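# Six arms hold cloth flat above lanterns over patch

## Task

Grip the cloth at its four handles and hold it motionless, every part of it roughly a hand's width higher than the lantern tops, positioned so that from above it covers the painted patch. At the end the cloth must touch nothing but the grippers at its handles. All lanterns must still be upright at their current spots. The task fails if, at the finish, any arm is in contact with the cloth fabric itself or any gripper has a lantern in it.

## Robot and tools

Setup: six identical i2rt Big YAM arms, arm1 to arm6, each with six revolute joints, a two-finger gripper and a wrist camera (armN_cam_wrist). Two fixed room cameras exist, cam_high and cam_low. The arms are mounted on the table top (z about +0.72 m in the scene frame). Approximate bases: arm1 (-0.87, +0.65) facing -90 deg; arm2 (-0.87, -0.65) facing +90; arm3 (0.00, +0.65) facing -90; arm4 (0.00, -0.65) facing +90; arm5 (+0.87, +0.65) facing -90; arm6 (+0.87, -0.65) facing +90. Facing angles are measured counter-clockwise from +x. So arms 1, 3, 5 sit on the +y side looking toward -y, and arms 2, 4, 6 sit opposite, looking toward +y. Only four arms are needed on the handles; the others should stay out of the way.

Scene frame: one shared frame, origin on the floor, +z up, metres. The hand point is midway between the fingertips; the hand's z axis runs along the fingers and the fingers open along its y axis. Reach is about 1.0 m from the joint1 axis. No call takes Cartesian targets; everything is joint space.

Joints (radians, absolute targets, with done-tolerance):
- joint1_rad: -2.879 to 2.879, ±0.045. Rotates the arm about its base; positive is counter-clockwise seen from above; 0 points the arm along its facing direction.
- joint2_rad: 0 to 3.141, ±0.14. Shoulder; 0 puts the upper arm backward and near level; increasing lifts it up then forward.
- joint3_rad: 0 to 3.019, ±0.09. Elbow; 0 is fully folded, increasing opens it.
- joint4_rad: -1.692 to 1.57, ±0.055. Hand pitch; positive tips fingers up.
- joint5_rad: -1.57 to 1.57, ±0.03. Hand yaw; positive toward the arm's right.
- joint6_rad: -2.094 to 2.094, ±0.035. Hand roll; positive is clockwise viewed from behind the hand.
- gripper_m: 0 to 0.093 m, ±0.003. Fingertip gap (absolute), not an offset. Grip force tops out near 50 to 62 N per pad.
With joint1 and joint6 at 0 and the hand level and pointing ahead, the wrist camera rides on top of the hand looking at the fingertips. Joints move at different speeds, so the hand can sweep a wide arc between postures.

Tools:
- execute_actions(actions, cameras): actions is a list containing one action object or nothing. The action maps robot names ("arm1".."arm6") to {"joints": {...}}, each joint given by name with an absolute target in the units above. Per arm one dict; any subset of keys allowed. All named motions begin at once. Omitted joints or arms may keep driving toward their previous targets. Unknown keys or out-of-range numbers reject the whole call with no motion. cameras picks which images come back (names above, "all", null or omitted for all, [] for none); the pictures line lists image order. An empty actions list just reports state and images.
- wait(seconds): 0 to 10; commands nothing, returns state and images.
- zoom_image(camera, region): region [x0, y0, x1, y1] in pixels of that camera's latest full image, origin top-left, at most 504 by 504.
- finished_scene(scene): ends the given scene irreversibly after the last command is held; the result says whether the goal was met. Call it only once the cloth is settled as required.

Reading results: joint_positions gives current joint values. joint_status tells how each commanded joint ended: reached, "off_target" (resting away from target, maybe still pushing), "contact_stop" or "time_out" (target dropped, holds in place; after time_out a joint may keep a nearby target and keep pushing, listed under on_its_own), "not_followed" (the self/inter-arm collision check blocked the arm's joint targets; the gripper part still runs, and the blocked targets may be retried later). on_its_own lists uncommanded behaviour; "held at" is the held target, not the position. Joint torques are in joint order without the gripper; they are offset, scaled per unit and noisy, so treat them as rough hints of load. MOTOR HOT appears from 85 °C; at 100 °C an OVER-TEMPERATURE FAULT makes that arm go limp and drop, and its keys show "limit_stop_at_motor_heat" (resend the target afterward). If any result reports a stop, later motion calls in the same reply are skipped.

Cautions: the arms never stop on contact and can push hard, heating motors; to relieve a push, command a joint to its reported position. Tiny target changes may not move a joint. Loaded joints sag slowly. The collision check can be late and ignores fingers, gripper housings and wrist cameras, so keep neighbouring arms apart yourself; a firm press between robots ends the run. Don't knock lanterns over or push any rigid object out of the work area. Loose objects may get a brief external nudge. Release nothing abruptly, avoid slams and drops, and make sure no arm brushes the cloth body or grips a lantern at the end. The robots keep holding the last command while you compose a reply.

Each tool is called after "Call:" by a JSON object that holds its "api" and its "payload", one argument or row to a line.

## Session

Call:
{"api": "execute_actions", "payload": {
  "actions": []
}}

Scene clock: 0.00 s.
Joint torques (N m, as the arm reports them, + toward a larger angle): no reading
Motor temperatures (°C, as the motors report them): arm1=[29 30 31 29 28 28] | arm2=[28 28 26 30 27 30] | arm3=[27 28 31 28 29 28] | arm4=[27 27 28 27 26 28] | arm5=[31 29 27 30 26 28] | arm6=[27 28 29 29 28 27]
arm1.joint_positions: joint1_rad=-0.008 joint2_rad=+0.434 joint3_rad=+1.482 joint4_rad=-1.527 joint5_rad=-0.016 joint6_rad=+0.005 gripper_m=+0.094
arm1.joint_status: not commanded
arm1.hand: x=-0.8750 y=+0.5326 z=+1.3268 quat_wxyz=(-0.372, -0.609, -0.600, +0.360) (m; scene frame)
arm2.joint_positions: joint1_rad=+0.002 joint2_rad=+0.451 joint3_rad=+1.455 joint4_rad=-1.532 joint5_rad=-0.001 joint6_rad=-0.009 gripper_m=+0.095
arm2.joint_status: not commanded
arm2.hand: x=-0.8756 y=-0.5188 z=+1.3173 quat_wxyz=(-0.356, +0.618, -0.610, -0.345) (m; scene frame)
arm3.joint_positions: joint1_rad=-0.015 joint2_rad=+0.432 joint3_rad=+1.462 joint4_rad=-1.527 joint5_rad=-0.007 joint6_rad=-0.010 gripper_m=+0.094
arm3.joint_status: not commanded
arm3.hand: x=-0.0031 y=+0.5313 z=+1.3591 quat_wxyz=(-0.354, -0.616, -0.599, +0.370) (m; scene frame)
arm4.joint_positions: joint1_rad=+0.013 joint2_rad=+0.423 joint3_rad=+1.480 joint4_rad=-1.520 joint5_rad=-0.004 joint6_rad=+0.005 gripper_m=+0.094
arm4.joint_status: not commanded
arm4.hand: x=+0.0029 y=-0.5377 z=+1.3395 quat_wxyz=(-0.372, +0.595, -0.608, -0.372) (m; scene frame)
arm5.joint_positions: joint1_rad=-0.014 joint2_rad=+0.450 joint3_rad=+1.470 joint4_rad=-1.540 joint5_rad=-0.006 joint6_rad=-0.017 gripper_m=+0.095
arm5.joint_status: not commanded
arm5.hand: x=+0.8757 y=+0.5298 z=+1.3411 quat_wxyz=(-0.361, -0.593, -0.628, +0.352) (m; scene frame)
arm6.joint_positions: joint1_rad=+0.002 joint2_rad=+0.435 joint3_rad=+1.460 joint4_rad=-1.541 joint5_rad=-0.010 joint6_rad=-0.002 gripper_m=+0.094
arm6.joint_status: not commanded
arm6.hand: x=+0.8710 y=-0.5298 z=+1.3649 quat_wxyz=(-0.353, +0.612, -0.611, -0.358) (m; scene frame)
pictures: arm1_cam_wrist, arm2_cam_wrist, arm3_cam_wrist, arm4_cam_wrist, arm5_cam_wrist, arm6_cam_wrist, cam_high, cam_low
Images, in order (width x height): arm1_cam_wrist 616x616, arm2_cam_wrist 616x616, arm3_cam_wrist 616x616, arm4_cam_wrist 616x616, arm5_cam_wrist 616x616, arm6_cam_wrist 616x616, cam_high 672x504, cam_low 672x504.

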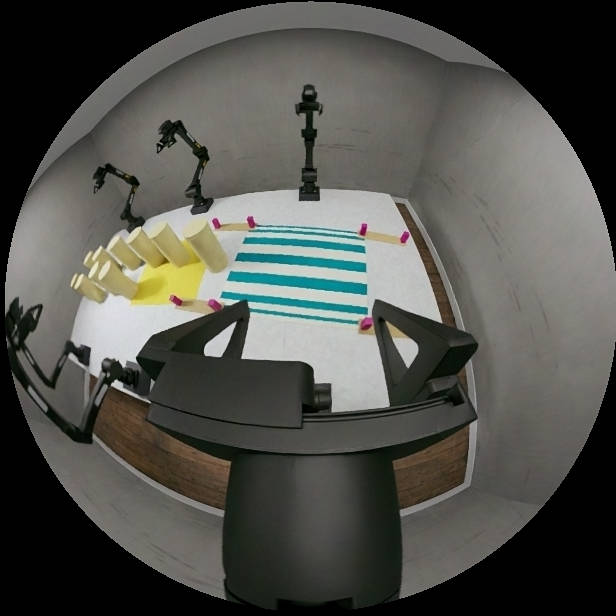

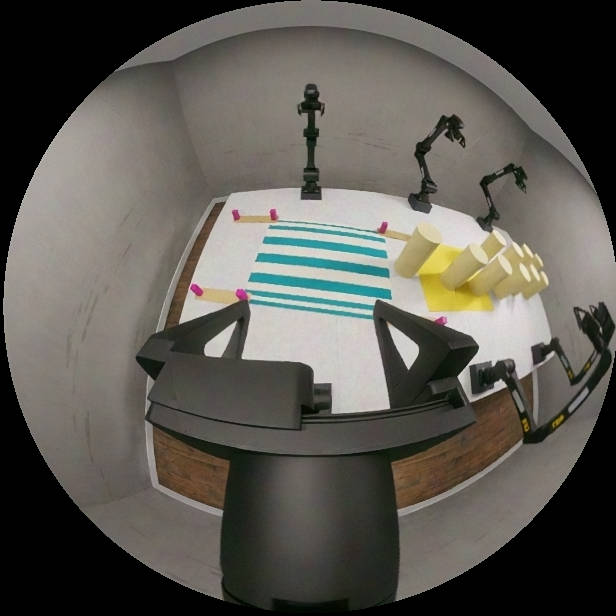

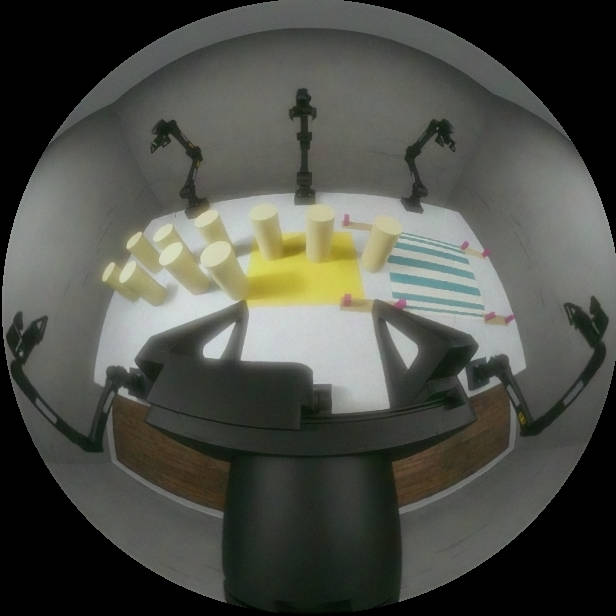

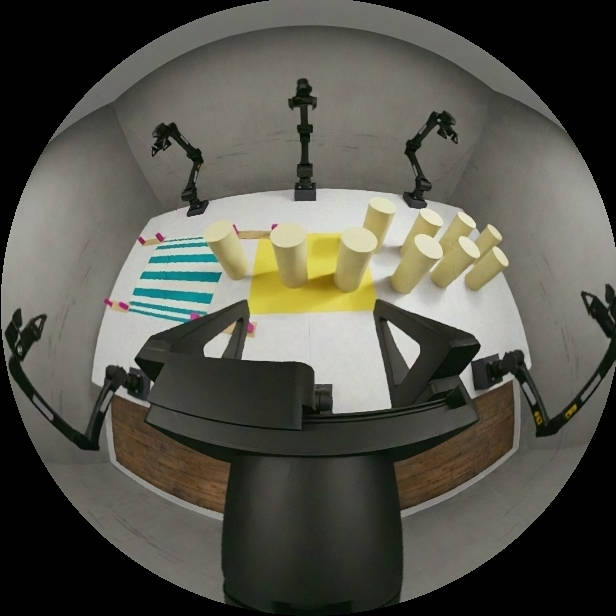

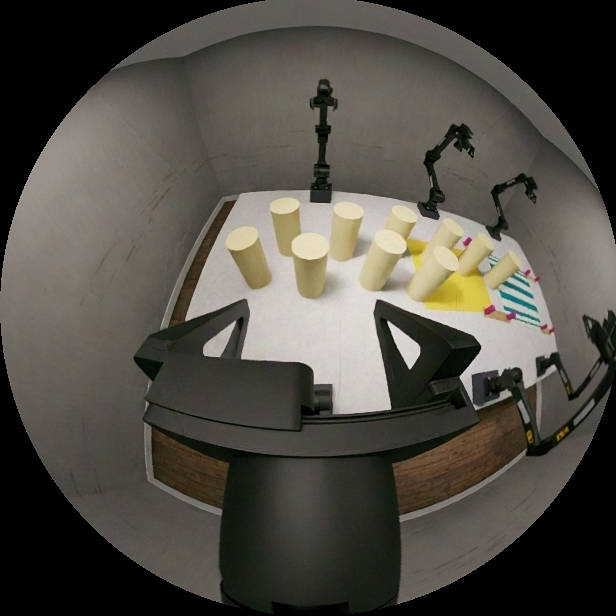

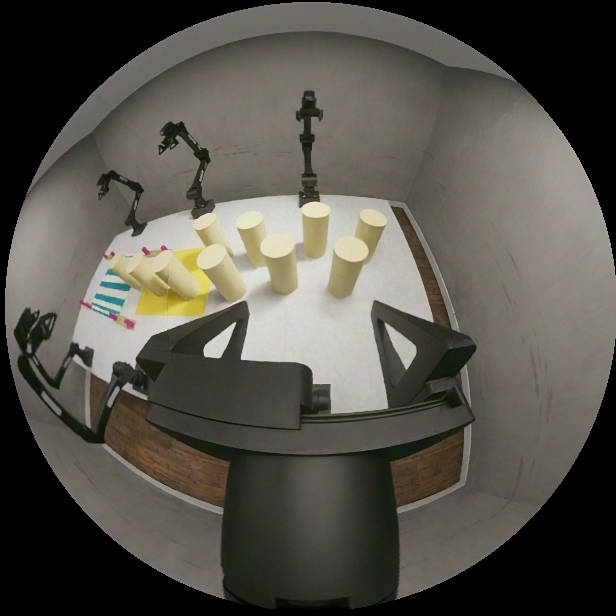

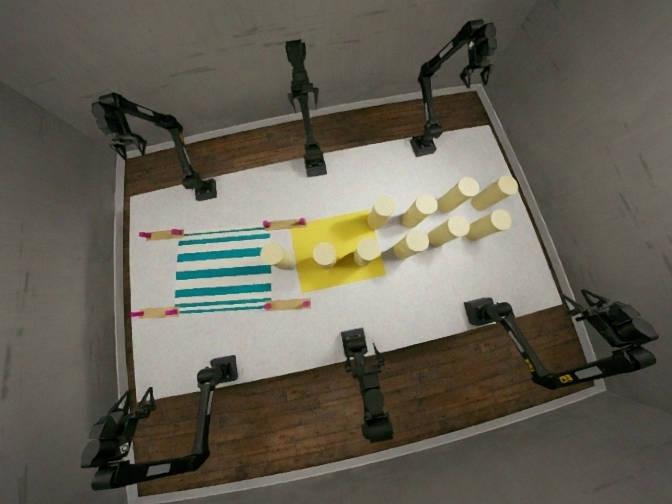

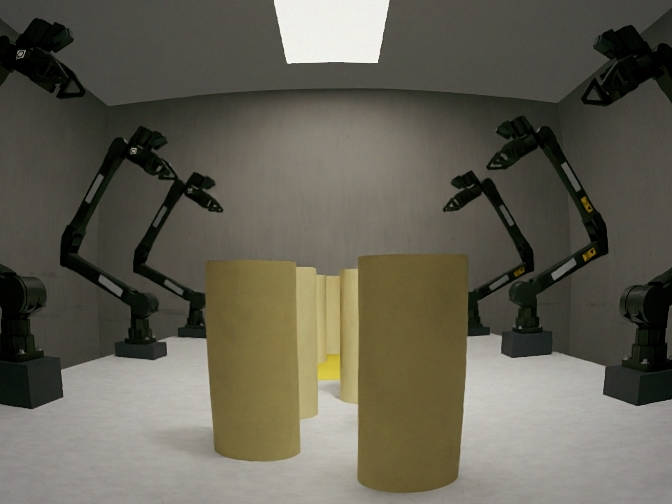

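Call:
{"api": "zoom_image", "payload": {
  "camera": "cam_high",
  "region": [110, 150, 410, 400]
}}

Call:
{"api": "zoom_image", "payload": {
  "camera": "arm1_cam_wrist",
  "region": [150, 190, 450, 350]
}}

Region (110, 150, 410, 400) of cam_high's 672x504 image, scaled by 1.680, with more detail than that image has.

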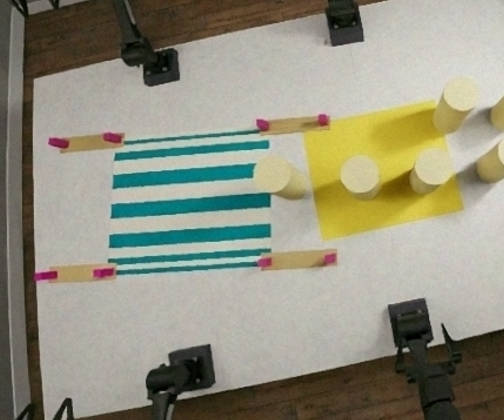

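Region (150, 190, 450, 350) of arm1_cam_wrist's 616x616 image, scaled by 1.680, with more detail than that image has; it fills the top 269 rows of this view, and the rest is white.

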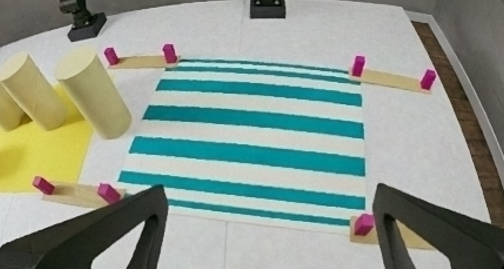

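Call:
{"api": "execute_actions", "payload": {
  "actions": [
    {"arm1":{"joints":{"joint1_rad":-0.617,"joint2_rad":1.2,"joint3_rad":1.1,"joint4_rad":-1.47}},"arm2":{"joints":{"joint1_rad":0.615,"joint2_rad":1.4,"joint3_rad":1.3,"joint4_rad":-1.47}},"arm3":{"joints":{"joint1_rad":-0.85,"joint2_rad":1.6,"joint3_rad":1.5,"joint4_rad":-1.47}},"arm4":{"joints":{"joint1_rad":1.01,"joint2_rad":1.7,"joint3_rad":1.4,"joint4_rad":-1.27}},"arm5":{"joints":{"joint4_rad":-0.5}},"arm6":{"joints":{"joint2_rad":0.9}}}
  ],
  "cameras": ["arm1_cam_wrist","arm2_cam_wrist","arm3_cam_wrist","arm4_cam_wrist","cam_high"]
}}

Scene clock: 62.07 s.
Joint torques (N m, as the arm reports them, + toward a larger angle): arm1=[ 0.72 -8.72 11.1   0.43  0.15  0.06] | arm2=[ -0.09 -11.47  11.19   0.54  -0.08   0.01] | arm3=[ -0.6  -14.79  10.83   0.51   0.06  -0.08] | arm4=[ -1.33 -13.8   10.03   0.27  -0.09   0.14] | arm5=[ 0.21  5.76  5.76  2.3  -0.01  0.07] | arm6=[ 0.4  -1.82 10.6   1.41  0.08 -0.02]
Motor temperatures (°C, as the motors report them): arm1=[29 30 34 29 28 28] | arm2=[28 28 29 30 27 30] | arm3=[27 28 34 28 29 28] | arm4=[27 27 31 27 26 28] | arm5=[31 29 30 31 26 28] | arm6=[27 28 32 30 28 27]
arm1.joint_positions: joint1_rad=-0.612 joint2_rad=+1.186 joint3_rad=+1.073 joint4_rad=-1.473 joint5_rad=-0.017 joint6_rad=+0.005 gripper_m=+0.094
arm1.joint_status: all done
arm1.hand: x=-1.0544 y=+0.3883 z=+0.9738 quat_wxyz=(-0.005, -0.889, -0.457, -0.016) (m; scene frame)
arm2.joint_positions: joint1_rad=+0.619 joint2_rad=+1.400 joint3_rad=+1.296 joint4_rad=-1.478 joint5_rad=+0.001 joint6_rad=-0.009 gripper_m=+0.095
arm2.joint_status: all done
arm2.hand: x=-1.1034 y=-0.3200 z=+0.9887 quat_wxyz=(+0.002, +0.890, -0.457, +0.011) (m; scene frame)
arm3.joint_positions: joint1_rad=-0.855 joint2_rad=+1.593 joint3_rad=+1.493 joint4_rad=-1.477 joint5_rad=-0.008 joint6_rad=-0.010 gripper_m=+0.094
arm3.joint_status: all done
arm3.hand: x=-0.3672 y=+0.3467 z=+1.0226 quat_wxyz=(-0.003, -0.940, -0.342, -0.003) (m; scene frame)
arm4.joint_positions: joint1_rad=+1.018 joint2_rad=+1.701 joint3_rad=+1.397 joint4_rad=-1.277 joint5_rad=-0.004 joint6_rad=+0.005 gripper_m=+0.094
arm4.joint_status: all done
arm4.hand: x=-0.4176 y=-0.3753 z=+0.9070 quat_wxyz=(+0.004, +0.957, -0.289, +0.003) (m; scene frame)
arm5.joint_positions: joint1_rad=-0.014 joint2_rad=+0.450 joint3_rad=+1.470 joint4_rad=-0.519 joint5_rad=-0.006 joint6_rad=-0.017 gripper_m=+0.095
arm5.joint_status: all done
arm5.hand: x=+0.8762 y=+0.5287 z=+1.5814 quat_wxyz=(-0.616, -0.347, -0.370, +0.603) (m; scene frame)
arm6.joint_positions: joint1_rad=+0.002 joint2_rad=+0.892 joint3_rad=+1.460 joint4_rad=-1.541 joint5_rad=-0.010 joint6_rad=-0.002 gripper_m=+0.094
arm6.joint_status: all done
arm6.hand: x=+0.8716 y=-0.3518 z=+1.2780 quat_wxyz=(-0.204, +0.676, -0.676, -0.211) (m; scene frame)
pictures: arm1_cam_wrist, arm2_cam_wrist, arm3_cam_wrist, arm4_cam_wrist, cam_high
Images, in order (width x height): arm1_cam_wrist 616x616, arm2_cam_wrist 616x616, arm3_cam_wrist 616x616, arm4_cam_wrist 616x616, cam_high 672x504.

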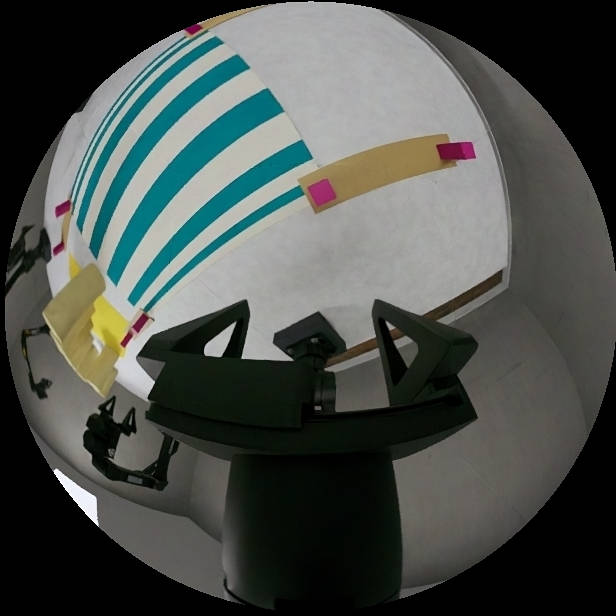

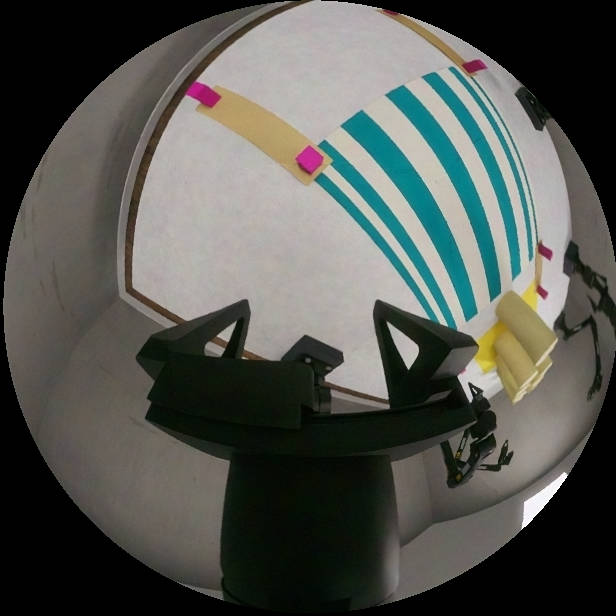

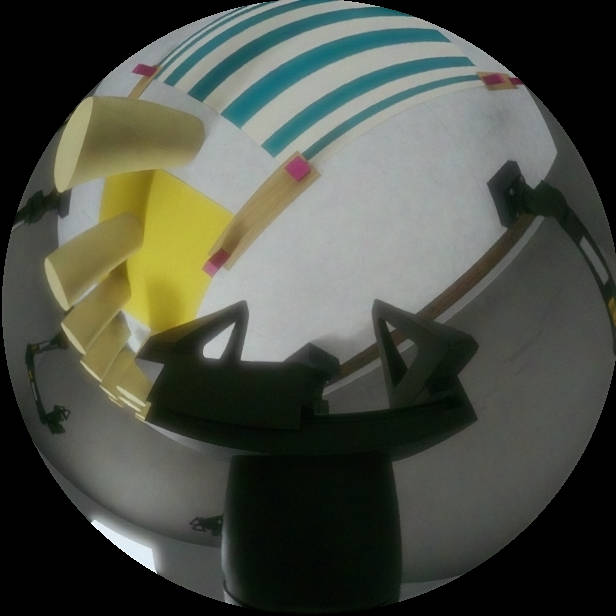

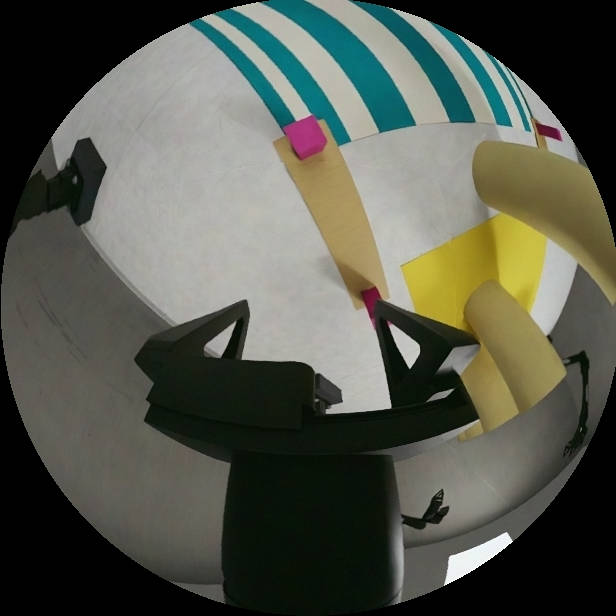

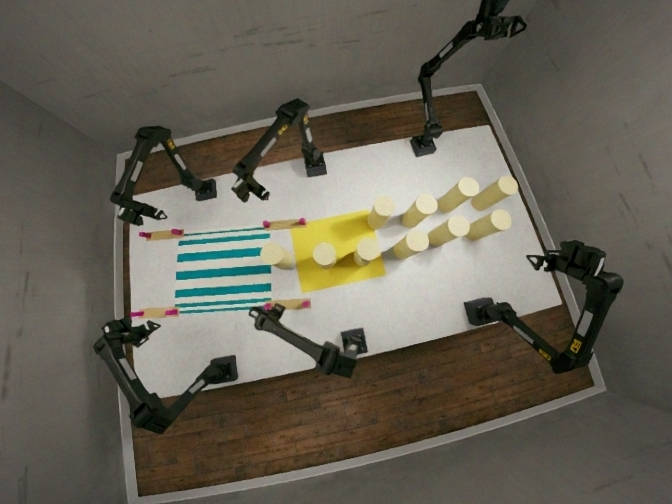

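Call:
{"api": "execute_actions", "payload": {
  "actions": [
    {"arm1":{"joints":{"joint1_rad":-0.645,"joint2_rad":1.482,"joint3_rad":0.993,"joint4_rad":-1.082,"joint6_rad":-0.46}},"arm2":{"joints":{"joint1_rad":0.615,"joint2_rad":1.807,"joint3_rad":1.371,"joint4_rad":-1.134,"joint6_rad":0.735}},"arm3":{"joints":{"joint1_rad":-0.825,"joint2_rad":2.003,"joint3_rad":1.561,"joint4_rad":-1.129,"joint6_rad":-0.72}},"arm4":{"joints":{"joint1_rad":1.02,"joint2_rad":2.076,"joint3_rad":1.72,"joint4_rad":-1.215,"joint6_rad":1.14}},"arm5":{"joints":{"joint2_rad":0.2,"joint3_rad":0.6,"joint4_rad":-0.5}},"arm6":{"joints":{"joint2_rad":0.2,"joint3_rad":0.6,"joint4_rad":-0.5}}}
  ],
  "cameras": ["arm1_cam_wrist","arm2_cam_wrist","arm3_cam_wrist","arm4_cam_wrist"]
}}

Scene clock: 138.50 s.
Joint torques (N m, as the arm reports them, + toward a larger angle): arm1=[  0.06 -14.47   8.65   0.74   0.12  -0.06] | arm2=[ -0.11 -19.13  12.53   0.6   -0.02   0.18] | arm3=[ -0.11 -21.51  10.4    0.79   0.    -0.19] | arm4=[ -0.48 -18.61  13.17   0.21  -0.02   0.24] | arm5=[ 0.28  0.81  8.64  2.18 -0.01  0.07] | arm6=[0.46 2.68 9.61 2.5  0.06 0.  ]
Motor temperatures (°C, as the motors report them): arm1=[29 31 37 29 28 28] | arm2=[28 29 31 30 27 30] | arm3=[27 30 37 28 29 28] | arm4=[27 30 34 27 26 28] | arm5=[31 30 30 31 26 28] | arm6=[27 28 35 30 28 27]
arm1.joint_positions: joint1_rad=-0.635 joint2_rad=+1.494 joint3_rad=+0.980 joint4_rad=-1.094 joint5_rad=-0.017 joint6_rad=-0.451 gripper_m=+0.094
arm1.joint_status: all done
arm1.hand: x=-1.0982 y=+0.3402 z=+0.8349 quat_wxyz=(-0.006, -0.771, -0.637, -0.025) (m; scene frame)
arm2.joint_positions: joint1_rad=+0.619 joint2_rad=+1.825 joint3_rad=+1.337 joint4_rad=-1.147 joint5_rad=+0.001 joint6_rad=+0.722 gripper_m=+0.095
arm2.joint_status: all done
arm2.hand: x=-1.1607 y=-0.2368 z=+0.8133 quat_wxyz=(+0.001, +0.667, -0.744, +0.037) (m; scene frame)
arm3.joint_positions: joint1_rad=-0.833 joint2_rad=+2.007 joint3_rad=+1.546 joint4_rad=-1.143 joint5_rad=-0.008 joint6_rad=-0.712 gripper_m=+0.094
arm3.joint_status: all done
arm3.hand: x=-0.4371 y=+0.2731 z=+0.8287 quat_wxyz=(-0.003, -0.758, -0.652, -0.016) (m; scene frame)
arm4.joint_positions: joint1_rad=+1.018 joint2_rad=+2.081 joint3_rad=+1.675 joint4_rad=-1.225 joint5_rad=-0.004 joint6_rad=+1.128 gripper_m=+0.094
arm4.joint_status: all done
arm4.hand: x=-0.5032 y=-0.3191 z=+0.8017 quat_wxyz=(-0.005, +0.656, -0.754, +0.029) (m; scene frame)
arm5.joint_positions: joint1_rad=-0.014 joint2_rad=+0.213 joint3_rad=+0.591 joint4_rad=-0.505 joint5_rad=-0.006 joint6_rad=-0.017 gripper_m=+0.095
arm5.joint_status: all done
arm5.hand: x=+0.8804 y=+0.3877 z=+1.1695 quat_wxyz=(-0.474, -0.513, -0.544, +0.464) (m; scene frame)
arm6.joint_positions: joint1_rad=+0.002 joint2_rad=+0.210 joint3_rad=+0.612 joint4_rad=-0.522 joint5_rad=-0.010 joint6_rad=-0.002 gripper_m=+0.094
arm6.joint_status: all done
arm6.hand: x=+0.8712 y=-0.3879 z=+1.2036 quat_wxyz=(-0.467, +0.531, -0.529, -0.470) (m; scene frame)
pictures: arm1_cam_wrist, arm2_cam_wrist, arm3_cam_wrist, arm4_cam_wrist
Images, in order (width x height): arm1_cam_wrist 616x616, arm2_cam_wrist 616x616, arm3_cam_wrist 616x616, arm4_cam_wrist 616x616.

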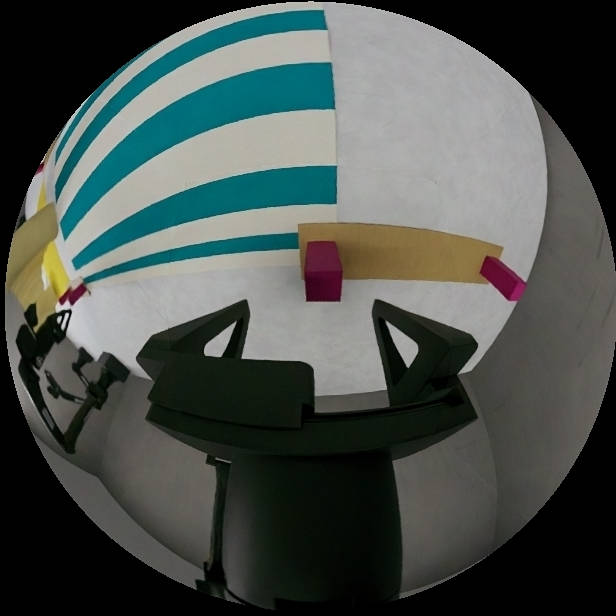

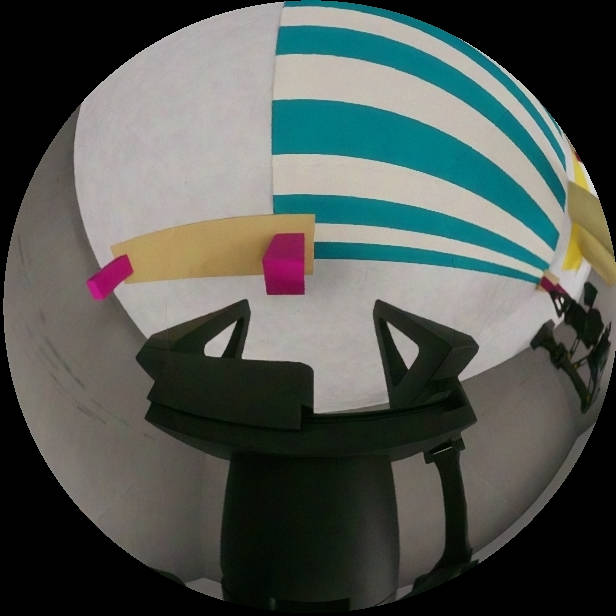

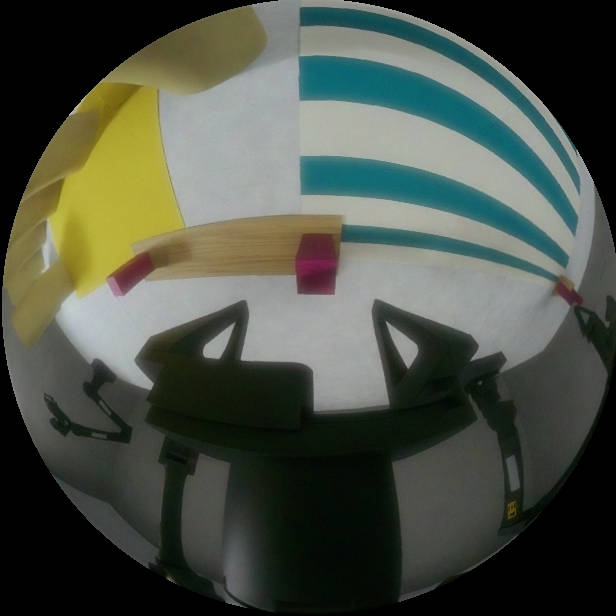

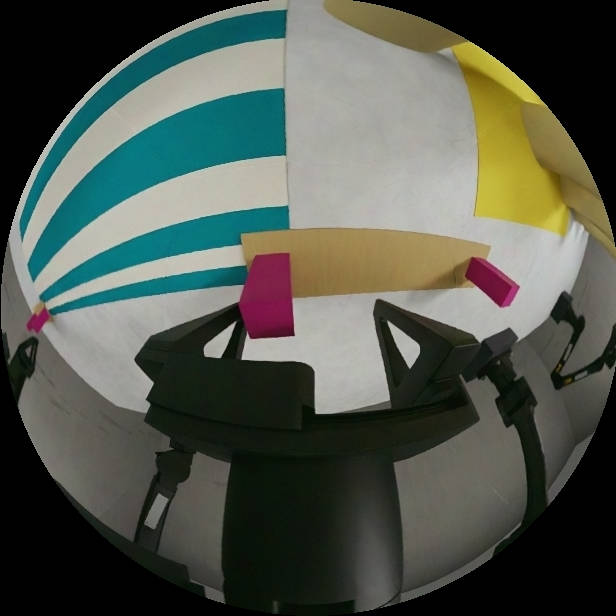

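Call:
{"api": "execute_actions", "payload": {
  "actions": [],
  "cameras": ["arm2_cam_wrist","arm4_cam_wrist"]
}}

Scene clock: 171.20 s.
Joint torques (N m, as the arm reports them, + toward a larger angle): arm1=[  0.1  -14.34   8.71   0.75   0.13  -0.04] | arm2=[ -0.06 -19.2   12.54   0.61  -0.02   0.18] | arm3=[ -0.18 -21.05  10.44   0.69   0.01  -0.19] | arm4=[ -0.48 -18.61  13.14   0.22  -0.02   0.25] | arm5=[ 0.21  0.86  8.6   2.16 -0.01  0.07] | arm6=[0.43 2.55 9.66 2.56 0.06 0.  ]
Motor temperatures (°C, as the motors report them): arm1=[29 31 36 29 28 28] | arm2=[28 30 32 30 27 30] | arm3=[27 32 37 28 29 28] | arm4=[27 32 37 27 27 28] | arm5=[31 29 33 31 26 28] | arm6=[27 28 35 30 28 27]
arm1.joint_positions: joint1_rad=-0.635 joint2_rad=+1.494 joint3_rad=+0.980 joint4_rad=-1.094 joint5_rad=-0.017 joint6_rad=-0.451 gripper_m=+0.094
arm1.joint_status: all done
arm1.hand: x=-1.0982 y=+0.3402 z=+0.8349 quat_wxyz=(-0.006, -0.771, -0.637, -0.025) (m; scene frame)
arm2.joint_positions: joint1_rad=+0.619 joint2_rad=+1.825 joint3_rad=+1.337 joint4_rad=-1.147 joint5_rad=+0.001 joint6_rad=+0.722 gripper_m=+0.095
arm2.joint_status: all done
arm2.hand: x=-1.1607 y=-0.2368 z=+0.8133 quat_wxyz=(+0.001, +0.667, -0.744, +0.037) (m; scene frame)
arm3.joint_positions: joint1_rad=-0.833 joint2_rad=+2.007 joint3_rad=+1.546 joint4_rad=-1.143 joint5_rad=-0.008 joint6_rad=-0.712 gripper_m=+0.094
arm3.joint_status: all done
arm3.hand: x=-0.4371 y=+0.2731 z=+0.8287 quat_wxyz=(-0.003, -0.758, -0.653, -0.016) (m; scene frame)
arm4.joint_positions: joint1_rad=+1.018 joint2_rad=+2.081 joint3_rad=+1.675 joint4_rad=-1.225 joint5_rad=-0.004 joint6_rad=+1.128 gripper_m=+0.094
arm4.joint_status: all done
arm4.hand: x=-0.5032 y=-0.3191 z=+0.8017 quat_wxyz=(-0.005, +0.656, -0.754, +0.029) (m; scene frame)
arm5.joint_positions: joint1_rad=-0.014 joint2_rad=+0.213 joint3_rad=+0.591 joint4_rad=-0.505 joint5_rad=-0.006 joint6_rad=-0.017 gripper_m=+0.095
arm5.joint_status: all done
arm5.hand: x=+0.8804 y=+0.3877 z=+1.1695 quat_wxyz=(-0.474, -0.513, -0.544, +0.464) (m; scene frame)
arm6.joint_positions: joint1_rad=+0.002 joint2_rad=+0.210 joint3_rad=+0.612 joint4_rad=-0.522 joint5_rad=-0.010 joint6_rad=-0.002 gripper_m=+0.094
arm6.joint_status: all done
arm6.hand: x=+0.8712 y=-0.3879 z=+1.2036 quat_wxyz=(-0.467, +0.531, -0.529, -0.470) (m; scene frame)
pictures: arm2_cam_wrist, arm4_cam_wrist
Images, in order (width x height): arm2_cam_wrist 616x616, arm4_cam_wrist 616x616.

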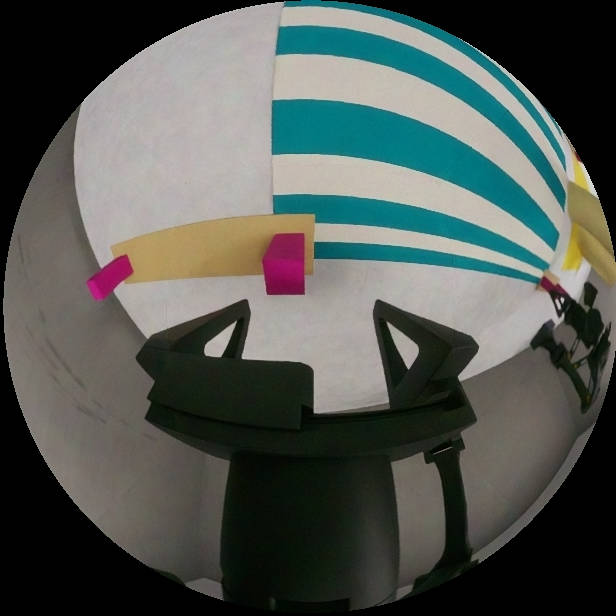

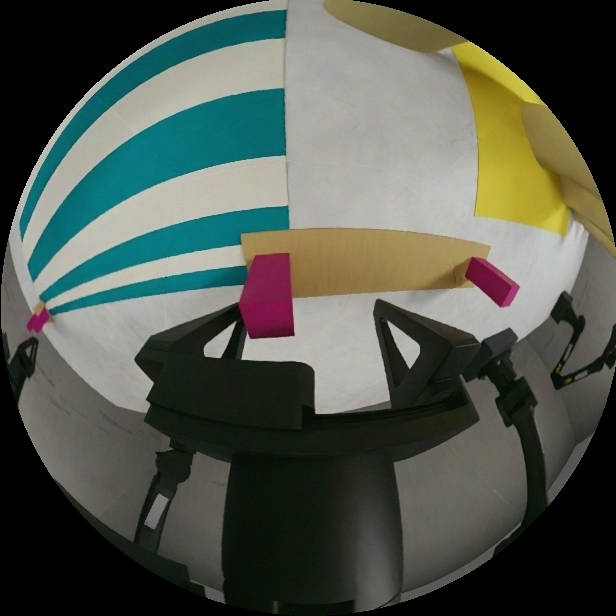

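Call:
{"api": "execute_actions", "payload": {
  "actions": [
    {"arm1":{"joints":{"joint1_rad":-0.67,"joint2_rad":1.563,"joint3_rad":0.915,"joint4_rad":-0.883,"joint6_rad":-0.485}},"arm2":{"joints":{"joint2_rad":1.882,"joint4_rad":-0.995}},"arm3":{"joints":{"joint2_rad":2.07,"joint3_rad":1.512,"joint4_rad":-0.989}},"arm4":{"joints":{"joint1_rad":1.052,"joint2_rad":2.131,"joint3_rad":1.735,"joint4_rad":-1.115,"joint6_rad":1.17}}}
  ],
  "cameras": ["arm1_cam_wrist","arm2_cam_wrist","arm3_cam_wrist","arm4_cam_wrist"]
}}

Scene clock: 198.23 s.
Joint torques (N m, as the arm reports them, + toward a larger angle): arm1=[  0.03 -13.57   8.13   0.79   0.1   -0.06] | arm2=[ -0.11 -17.15  12.51   0.82  -0.02   0.17] | arm3=[ -0.16 -20.11   8.68   0.88  -0.01  -0.18] | arm4=[  0.26 -17.91  12.8    0.62  -0.01   0.25] | arm5=[0.11 0.9  8.59 2.16 0.   0.07] | arm6=[ 0.4   2.62  9.61  2.56  0.06 -0.01]
Motor temperatures (°C, as the motors report them): arm1=[29 31 36 29 28 28] | arm2=[28 31 32 30 27 30] | arm3=[27 33 37 28 29 28] | arm4=[27 33 38 27 27 28] | arm5=[31 29 33 31 26 28] | arm6=[27 28 35 30 28 27]
arm1.joint_positions: joint1_rad=-0.661 joint2_rad=+1.561 joint3_rad=+0.904 joint4_rad=-0.894 joint5_rad=-0.017 joint6_rad=-0.476 gripper_m=+0.094
arm1.joint_status: all done
arm1.hand: x=-1.1113 y=+0.3392 z=+0.7858 quat_wxyz=(-0.012, -0.771, -0.637, +0.003) (m; scene frame)
arm2.joint_positions: joint1_rad=+0.619 joint2_rad=+1.872 joint3_rad=+1.337 joint4_rad=-1.010 joint5_rad=+0.001 joint6_rad=+0.722 gripper_m=+0.095
arm2.joint_status: all done
arm2.hand: x=-1.1774 y=-0.2127 z=+0.7890 quat_wxyz=(-0.004, +0.668, -0.744, -0.007) (m; scene frame)
arm3.joint_positions: joint1_rad=-0.833 joint2_rad=+2.056 joint3_rad=+1.512 joint4_rad=-1.005 joint5_rad=-0.008 joint6_rad=-0.712 gripper_m=+0.094
arm3.joint_status: all done
arm3.hand: x=-0.4475 y=+0.2643 z=+0.7897 quat_wxyz=(-0.003, -0.758, -0.653, +0.012) (m; scene frame)
arm4.joint_positions: joint1_rad=+1.044 joint2_rad=+2.116 joint3_rad=+1.695 joint4_rad=-1.132 joint5_rad=-0.004 joint6_rad=+1.158 gripper_m=+0.094
arm4.joint_status: all done
arm4.hand: x=-0.5343 y=-0.3179 z=+0.7876 quat_wxyz=(+0.005, +0.654, -0.756, -0.009) (m; scene frame)
arm5.joint_positions: joint1_rad=-0.014 joint2_rad=+0.213 joint3_rad=+0.591 joint4_rad=-0.505 joint5_rad=-0.006 joint6_rad=-0.017 gripper_m=+0.095
arm5.joint_status: not commanded
arm5.hand: x=+0.8804 y=+0.3877 z=+1.1695 quat_wxyz=(-0.474, -0.513, -0.544, +0.464) (m; scene frame)
arm6.joint_positions: joint1_rad=+0.002 joint2_rad=+0.210 joint3_rad=+0.612 joint4_rad=-0.522 joint5_rad=-0.010 joint6_rad=-0.002 gripper_m=+0.094
arm6.joint_status: not commanded
arm6.hand: x=+0.8712 y=-0.3879 z=+1.2036 quat_wxyz=(-0.467, +0.531, -0.529, -0.470) (m; scene frame)
pictures: arm1_cam_wrist, arm2_cam_wrist, arm3_cam_wrist, arm4_cam_wrist
Images, in order (width x height): arm1_cam_wrist 616x616, arm2_cam_wrist 616x616, arm3_cam_wrist 616x616, arm4_cam_wrist 616x616.

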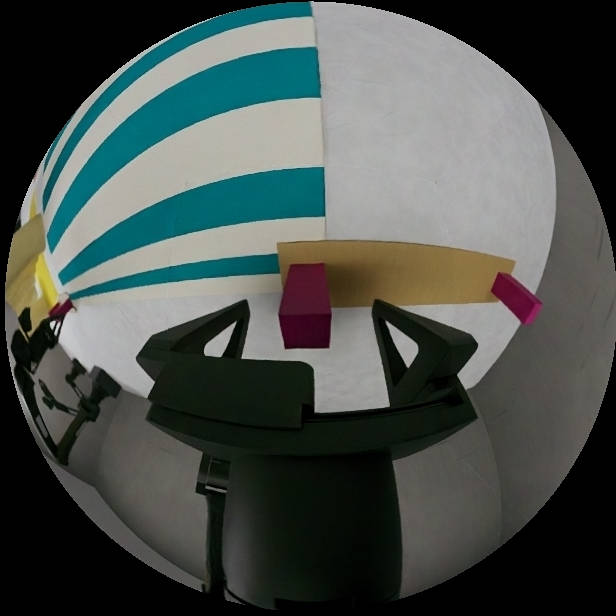

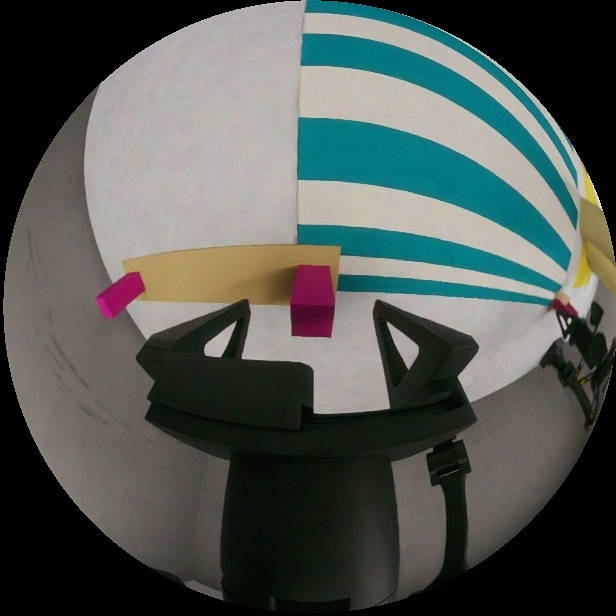

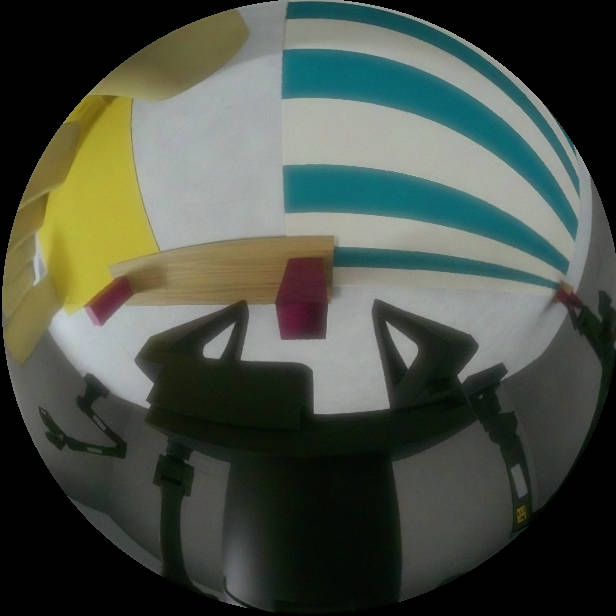

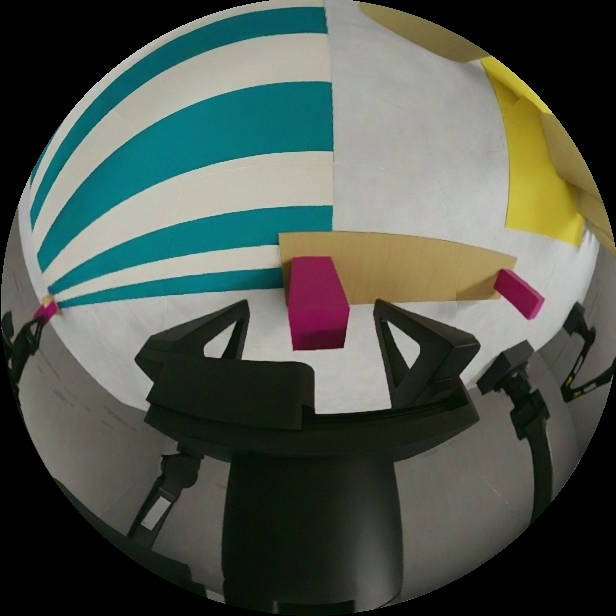

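Call:
{"api": "execute_actions", "payload": {
  "actions": [
    {"arm1":{"joints":{"joint2_rad":1.606}},"arm2":{"joints":{"joint2_rad":1.951}},"arm3":{"joints":{"joint2_rad":2.116}},"arm4":{"joints":{"joint2_rad":2.148}}}
  ],
  "cameras": ["arm1_cam_wrist","arm2_cam_wrist","arm3_cam_wrist","arm4_cam_wrist"]
}}

Scene clock: 212.33 s.
Joint torques (N m, as the arm reports them, + toward a larger angle): arm1=[  0.33 -13.38   7.67   0.85   0.11  -0.05] | arm2=[ -0.13 -17.97  11.89   0.67  -0.03   0.18] | arm3=[ -0.01 -20.25   8.48   0.74   0.    -0.2 ] | arm4=[  0.08 -17.13  12.79   0.61  -0.02   0.25] | arm5=[0.16 0.91 8.61 2.19 0.   0.07] | arm6=[0.56 2.57 9.61 2.55 0.06 0.01]
Motor temperatures (°C, as the motors report them): arm1=[29 31 36 29 28 28] | arm2=[28 31 32 30 27 30] | arm3=[27 33 37 28 29 28] | arm4=[27 33 39 27 27 28] | arm5=[31 29 34 31 26 28] | arm6=[27 28 35 30 28 27]
arm1.joint_positions: joint1_rad=-0.661 joint2_rad=+1.592 joint3_rad=+0.904 joint4_rad=-0.894 joint5_rad=-0.017 joint6_rad=-0.476 gripper_m=+0.094
arm1.joint_status: all done
arm1.hand: x=-1.1091 y=+0.3418 z=+0.7741 quat_wxyz=(-0.009, -0.771, -0.637, -0.013) (m; scene frame)
arm2.joint_positions: joint1_rad=+0.619 joint2_rad=+1.948 joint3_rad=+1.337 joint4_rad=-1.008 joint5_rad=+0.001 joint6_rad=+0.722 gripper_m=+0.095
arm2.joint_status: all done
arm2.hand: x=-1.1721 y=-0.2199 z=+0.7505 quat_wxyz=(+0.000, +0.667, -0.744, +0.029) (m; scene frame)
arm3.joint_positions: joint1_rad=-0.833 joint2_rad=+2.098 joint3_rad=+1.512 joint4_rad=-1.004 joint5_rad=-0.008 joint6_rad=-0.712 gripper_m=+0.094
arm3.joint_status: all done
arm3.hand: x=-0.4428 y=+0.2683 z=+0.7659 quat_wxyz=(-0.003, -0.758, -0.653, -0.008) (m; scene frame)
arm4.joint_positions: joint1_rad=+1.044 joint2_rad=+2.128 joint3_rad=+1.695 joint4_rad=-1.132 joint5_rad=-0.004 joint6_rad=+1.158 gripper_m=+0.094
arm4.joint_status: all done
arm4.hand: x=-0.5331 y=-0.3187 z=+0.7802 quat_wxyz=(+0.004, +0.654, -0.756, -0.003) (m; scene frame)
arm5.joint_positions: joint1_rad=-0.014 joint2_rad=+0.213 joint3_rad=+0.591 joint4_rad=-0.505 joint5_rad=-0.006 joint6_rad=-0.017 gripper_m=+0.095
arm5.joint_status: not commanded
arm5.hand: x=+0.8804 y=+0.3877 z=+1.1695 quat_wxyz=(-0.474, -0.513, -0.544, +0.464) (m; scene frame)
arm6.joint_positions: joint1_rad=+0.002 joint2_rad=+0.210 joint3_rad=+0.612 joint4_rad=-0.522 joint5_rad=-0.010 joint6_rad=-0.002 gripper_m=+0.094
arm6.joint_status: not commanded
arm6.hand: x=+0.8712 y=-0.3879 z=+1.2036 quat_wxyz=(-0.467, +0.531, -0.529, -0.470) (m; scene frame)
pictures: arm1_cam_wrist, arm2_cam_wrist, arm3_cam_wrist, arm4_cam_wrist
Images, in order (width x height): arm1_cam_wrist 616x616, arm2_cam_wrist 616x616, arm3_cam_wrist 616x616, arm4_cam_wrist 616x616.

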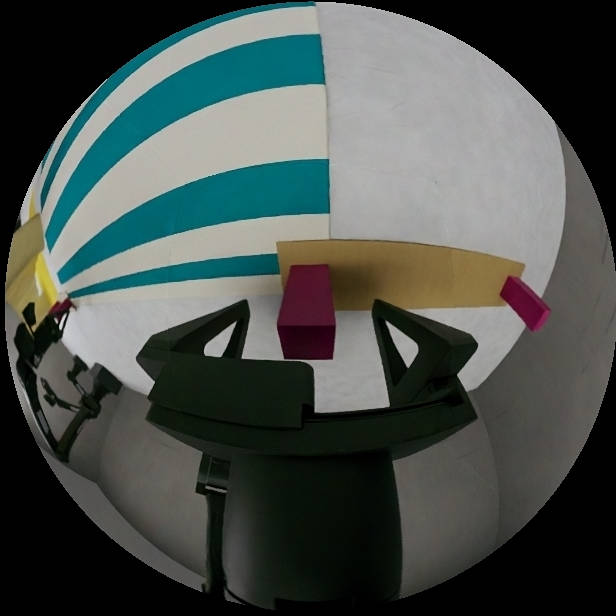

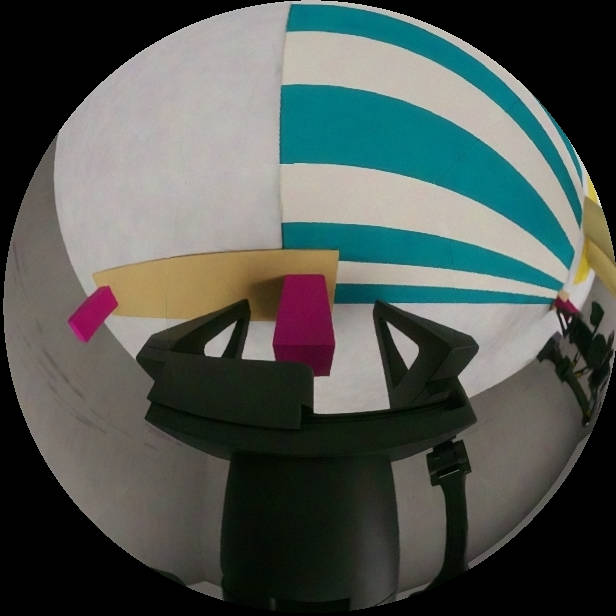

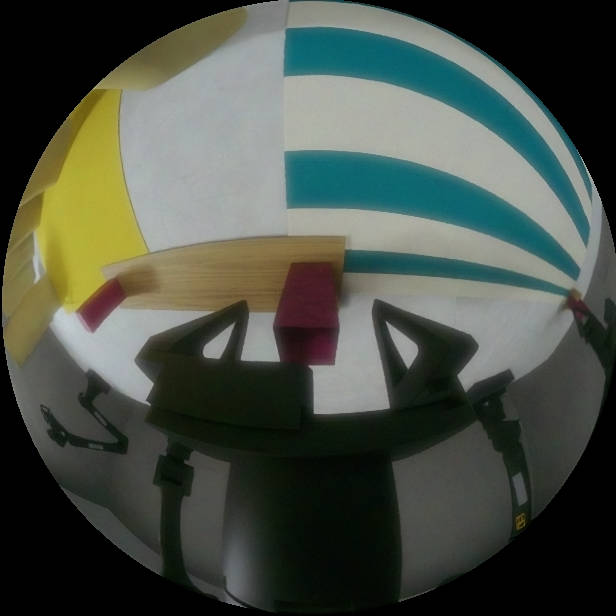

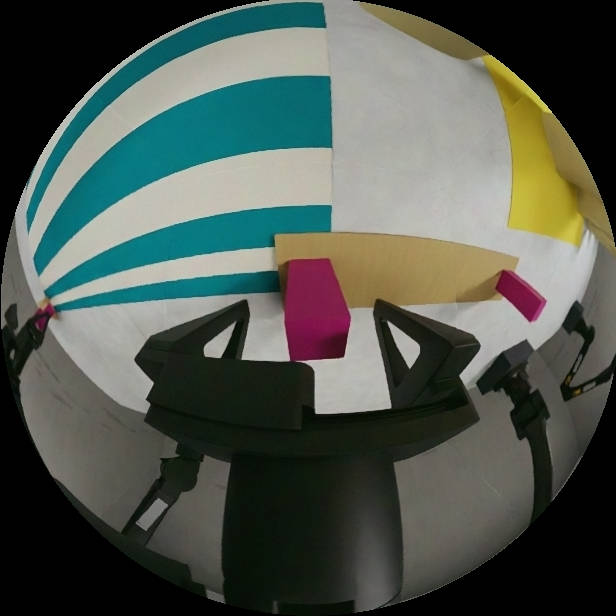

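Good. Close all.

Call:
{"api": "execute_actions", "payload": {
  "actions": [
    {"arm1":{"joints":{"gripper_m":0.0}},"arm2":{"joints":{"gripper_m":0.0}},"arm3":{"joints":{"gripper_m":0.0}},"arm4":{"joints":{"gripper_m":0.0}}}
  ],
  "cameras": ["arm1_cam_wrist","arm2_cam_wrist","arm3_cam_wrist","arm4_cam_wrist"]
}}

Scene clock: 216.90 s.
Joint torques (N m, as the arm reports them, + toward a larger angle): arm1=[  0.04 -12.42   7.82   0.75   0.04  -0.02] | arm2=[ -0.02 -18.39  11.93   0.52   0.15   0.14] | arm3=[ -0.26 -19.8    8.42   0.69  -0.09  -0.14] | arm4=[  0.08 -17.19  12.77   0.49   0.01   0.22] | arm5=[0.18 0.92 8.58 2.17 0.   0.08] | arm6=[ 0.48  2.63  9.64  2.56  0.08 -0.01]
Motor temperatures (°C, as the motors report them): arm1=[29 31 36 29 28 28] | arm2=[28 31 32 30 27 30] | arm3=[27 33 37 28 29 28] | arm4=[27 33 39 27 27 28] | arm5=[31 29 34 31 26 28] | arm6=[27 28 35 30 28 27]
arm1.joint_positions: joint1_rad=-0.661 joint2_rad=+1.592 joint3_rad=+0.904 joint4_rad=-0.892 joint5_rad=-0.014 joint6_rad=-0.480 gripper_m=+0.029
arm1.joint_status: gripper_m off_target (ended at +0.029, target +0.000)
arm1.hand: x=-1.1098 y=+0.3416 z=+0.7741 quat_wxyz=(-0.008, -0.770, -0.638, -0.011) (m; scene frame)
arm2.joint_positions: joint1_rad=+0.619 joint2_rad=+1.948 joint3_rad=+1.337 joint4_rad=-1.004 joint5_rad=-0.004 joint6_rad=+0.724 gripper_m=+0.029
arm2.joint_status: gripper_m off_target (ended at +0.029, target +0.000)
arm2.hand: x=-1.1733 y=-0.2197 z=+0.7505 quat_wxyz=(+0.002, +0.666, -0.745, +0.027) (m; scene frame)
arm3.joint_positions: joint1_rad=-0.833 joint2_rad=+2.098 joint3_rad=+1.512 joint4_rad=-1.003 joint5_rad=-0.005 joint6_rad=-0.715 gripper_m=+0.029
arm3.joint_status: gripper_m off_target (ended at +0.029, target +0.000)
arm3.hand: x=-0.4433 y=+0.2685 z=+0.7659 quat_wxyz=(-0.002, -0.757, -0.653, -0.008) (m; scene frame)
arm4.joint_positions: joint1_rad=+1.044 joint2_rad=+2.129 joint3_rad=+1.695 joint4_rad=-1.129 joint5_rad=-0.005 joint6_rad=+1.162 gripper_m=+0.029
arm4.joint_status: gripper_m off_target (ended at +0.029, target +0.000)
arm4.hand: x=-0.5339 y=-0.3183 z=+0.7798 quat_wxyz=(+0.004, +0.653, -0.757, -0.004) (m; scene frame)
arm5.joint_positions: joint1_rad=-0.014 joint2_rad=+0.213 joint3_rad=+0.591 joint4_rad=-0.505 joint5_rad=-0.006 joint6_rad=-0.017 gripper_m=+0.095
arm5.joint_status: not commanded
arm5.hand: x=+0.8804 y=+0.3877 z=+1.1695 quat_wxyz=(-0.474, -0.513, -0.544, +0.464) (m; scene frame)
arm6.joint_positions: joint1_rad=+0.002 joint2_rad=+0.210 joint3_rad=+0.612 joint4_rad=-0.522 joint5_rad=-0.010 joint6_rad=-0.002 gripper_m=+0.094
arm6.joint_status: not commanded
arm6.hand: x=+0.8712 y=-0.3879 z=+1.2036 quat_wxyz=(-0.467, +0.531, -0.529, -0.470) (m; scene frame)
pictures: arm1_cam_wrist, arm2_cam_wrist, arm3_cam_wrist, arm4_cam_wrist
Images, in order (width x height): arm1_cam_wrist 616x616, arm2_cam_wrist 616x616, arm3_cam_wrist 616x616, arm4_cam_wrist 616x616.

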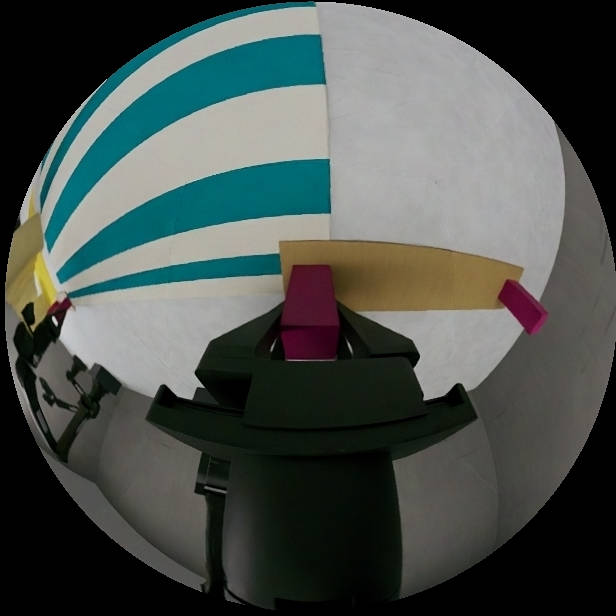

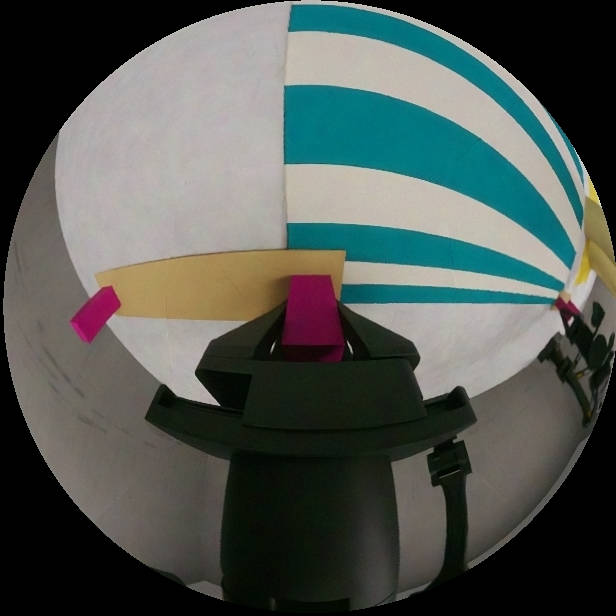

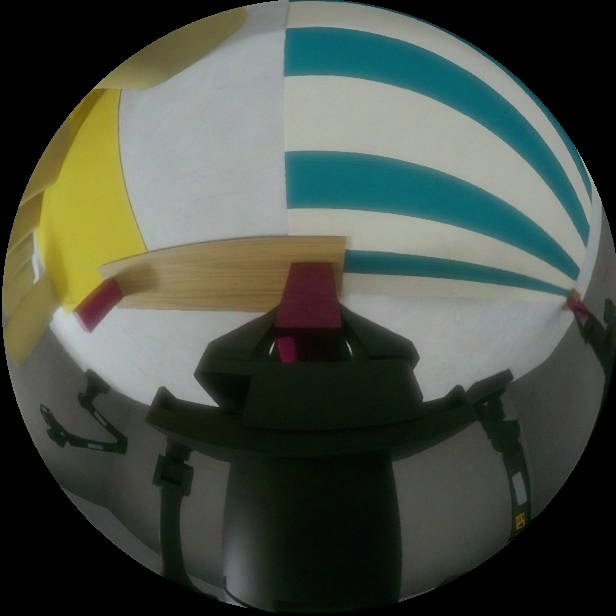

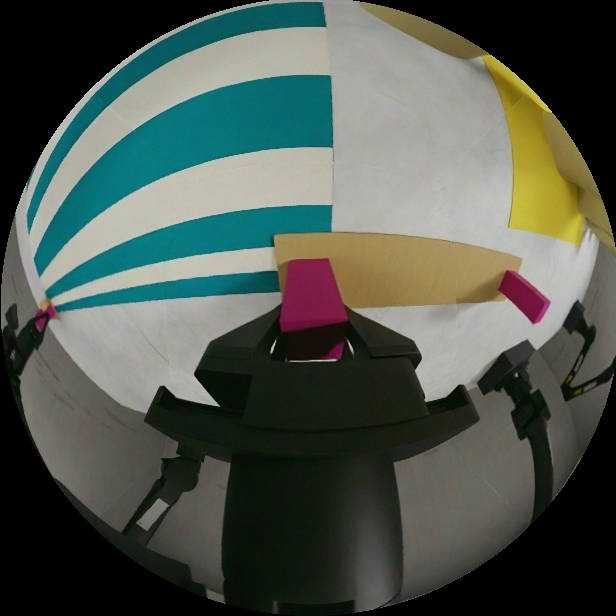

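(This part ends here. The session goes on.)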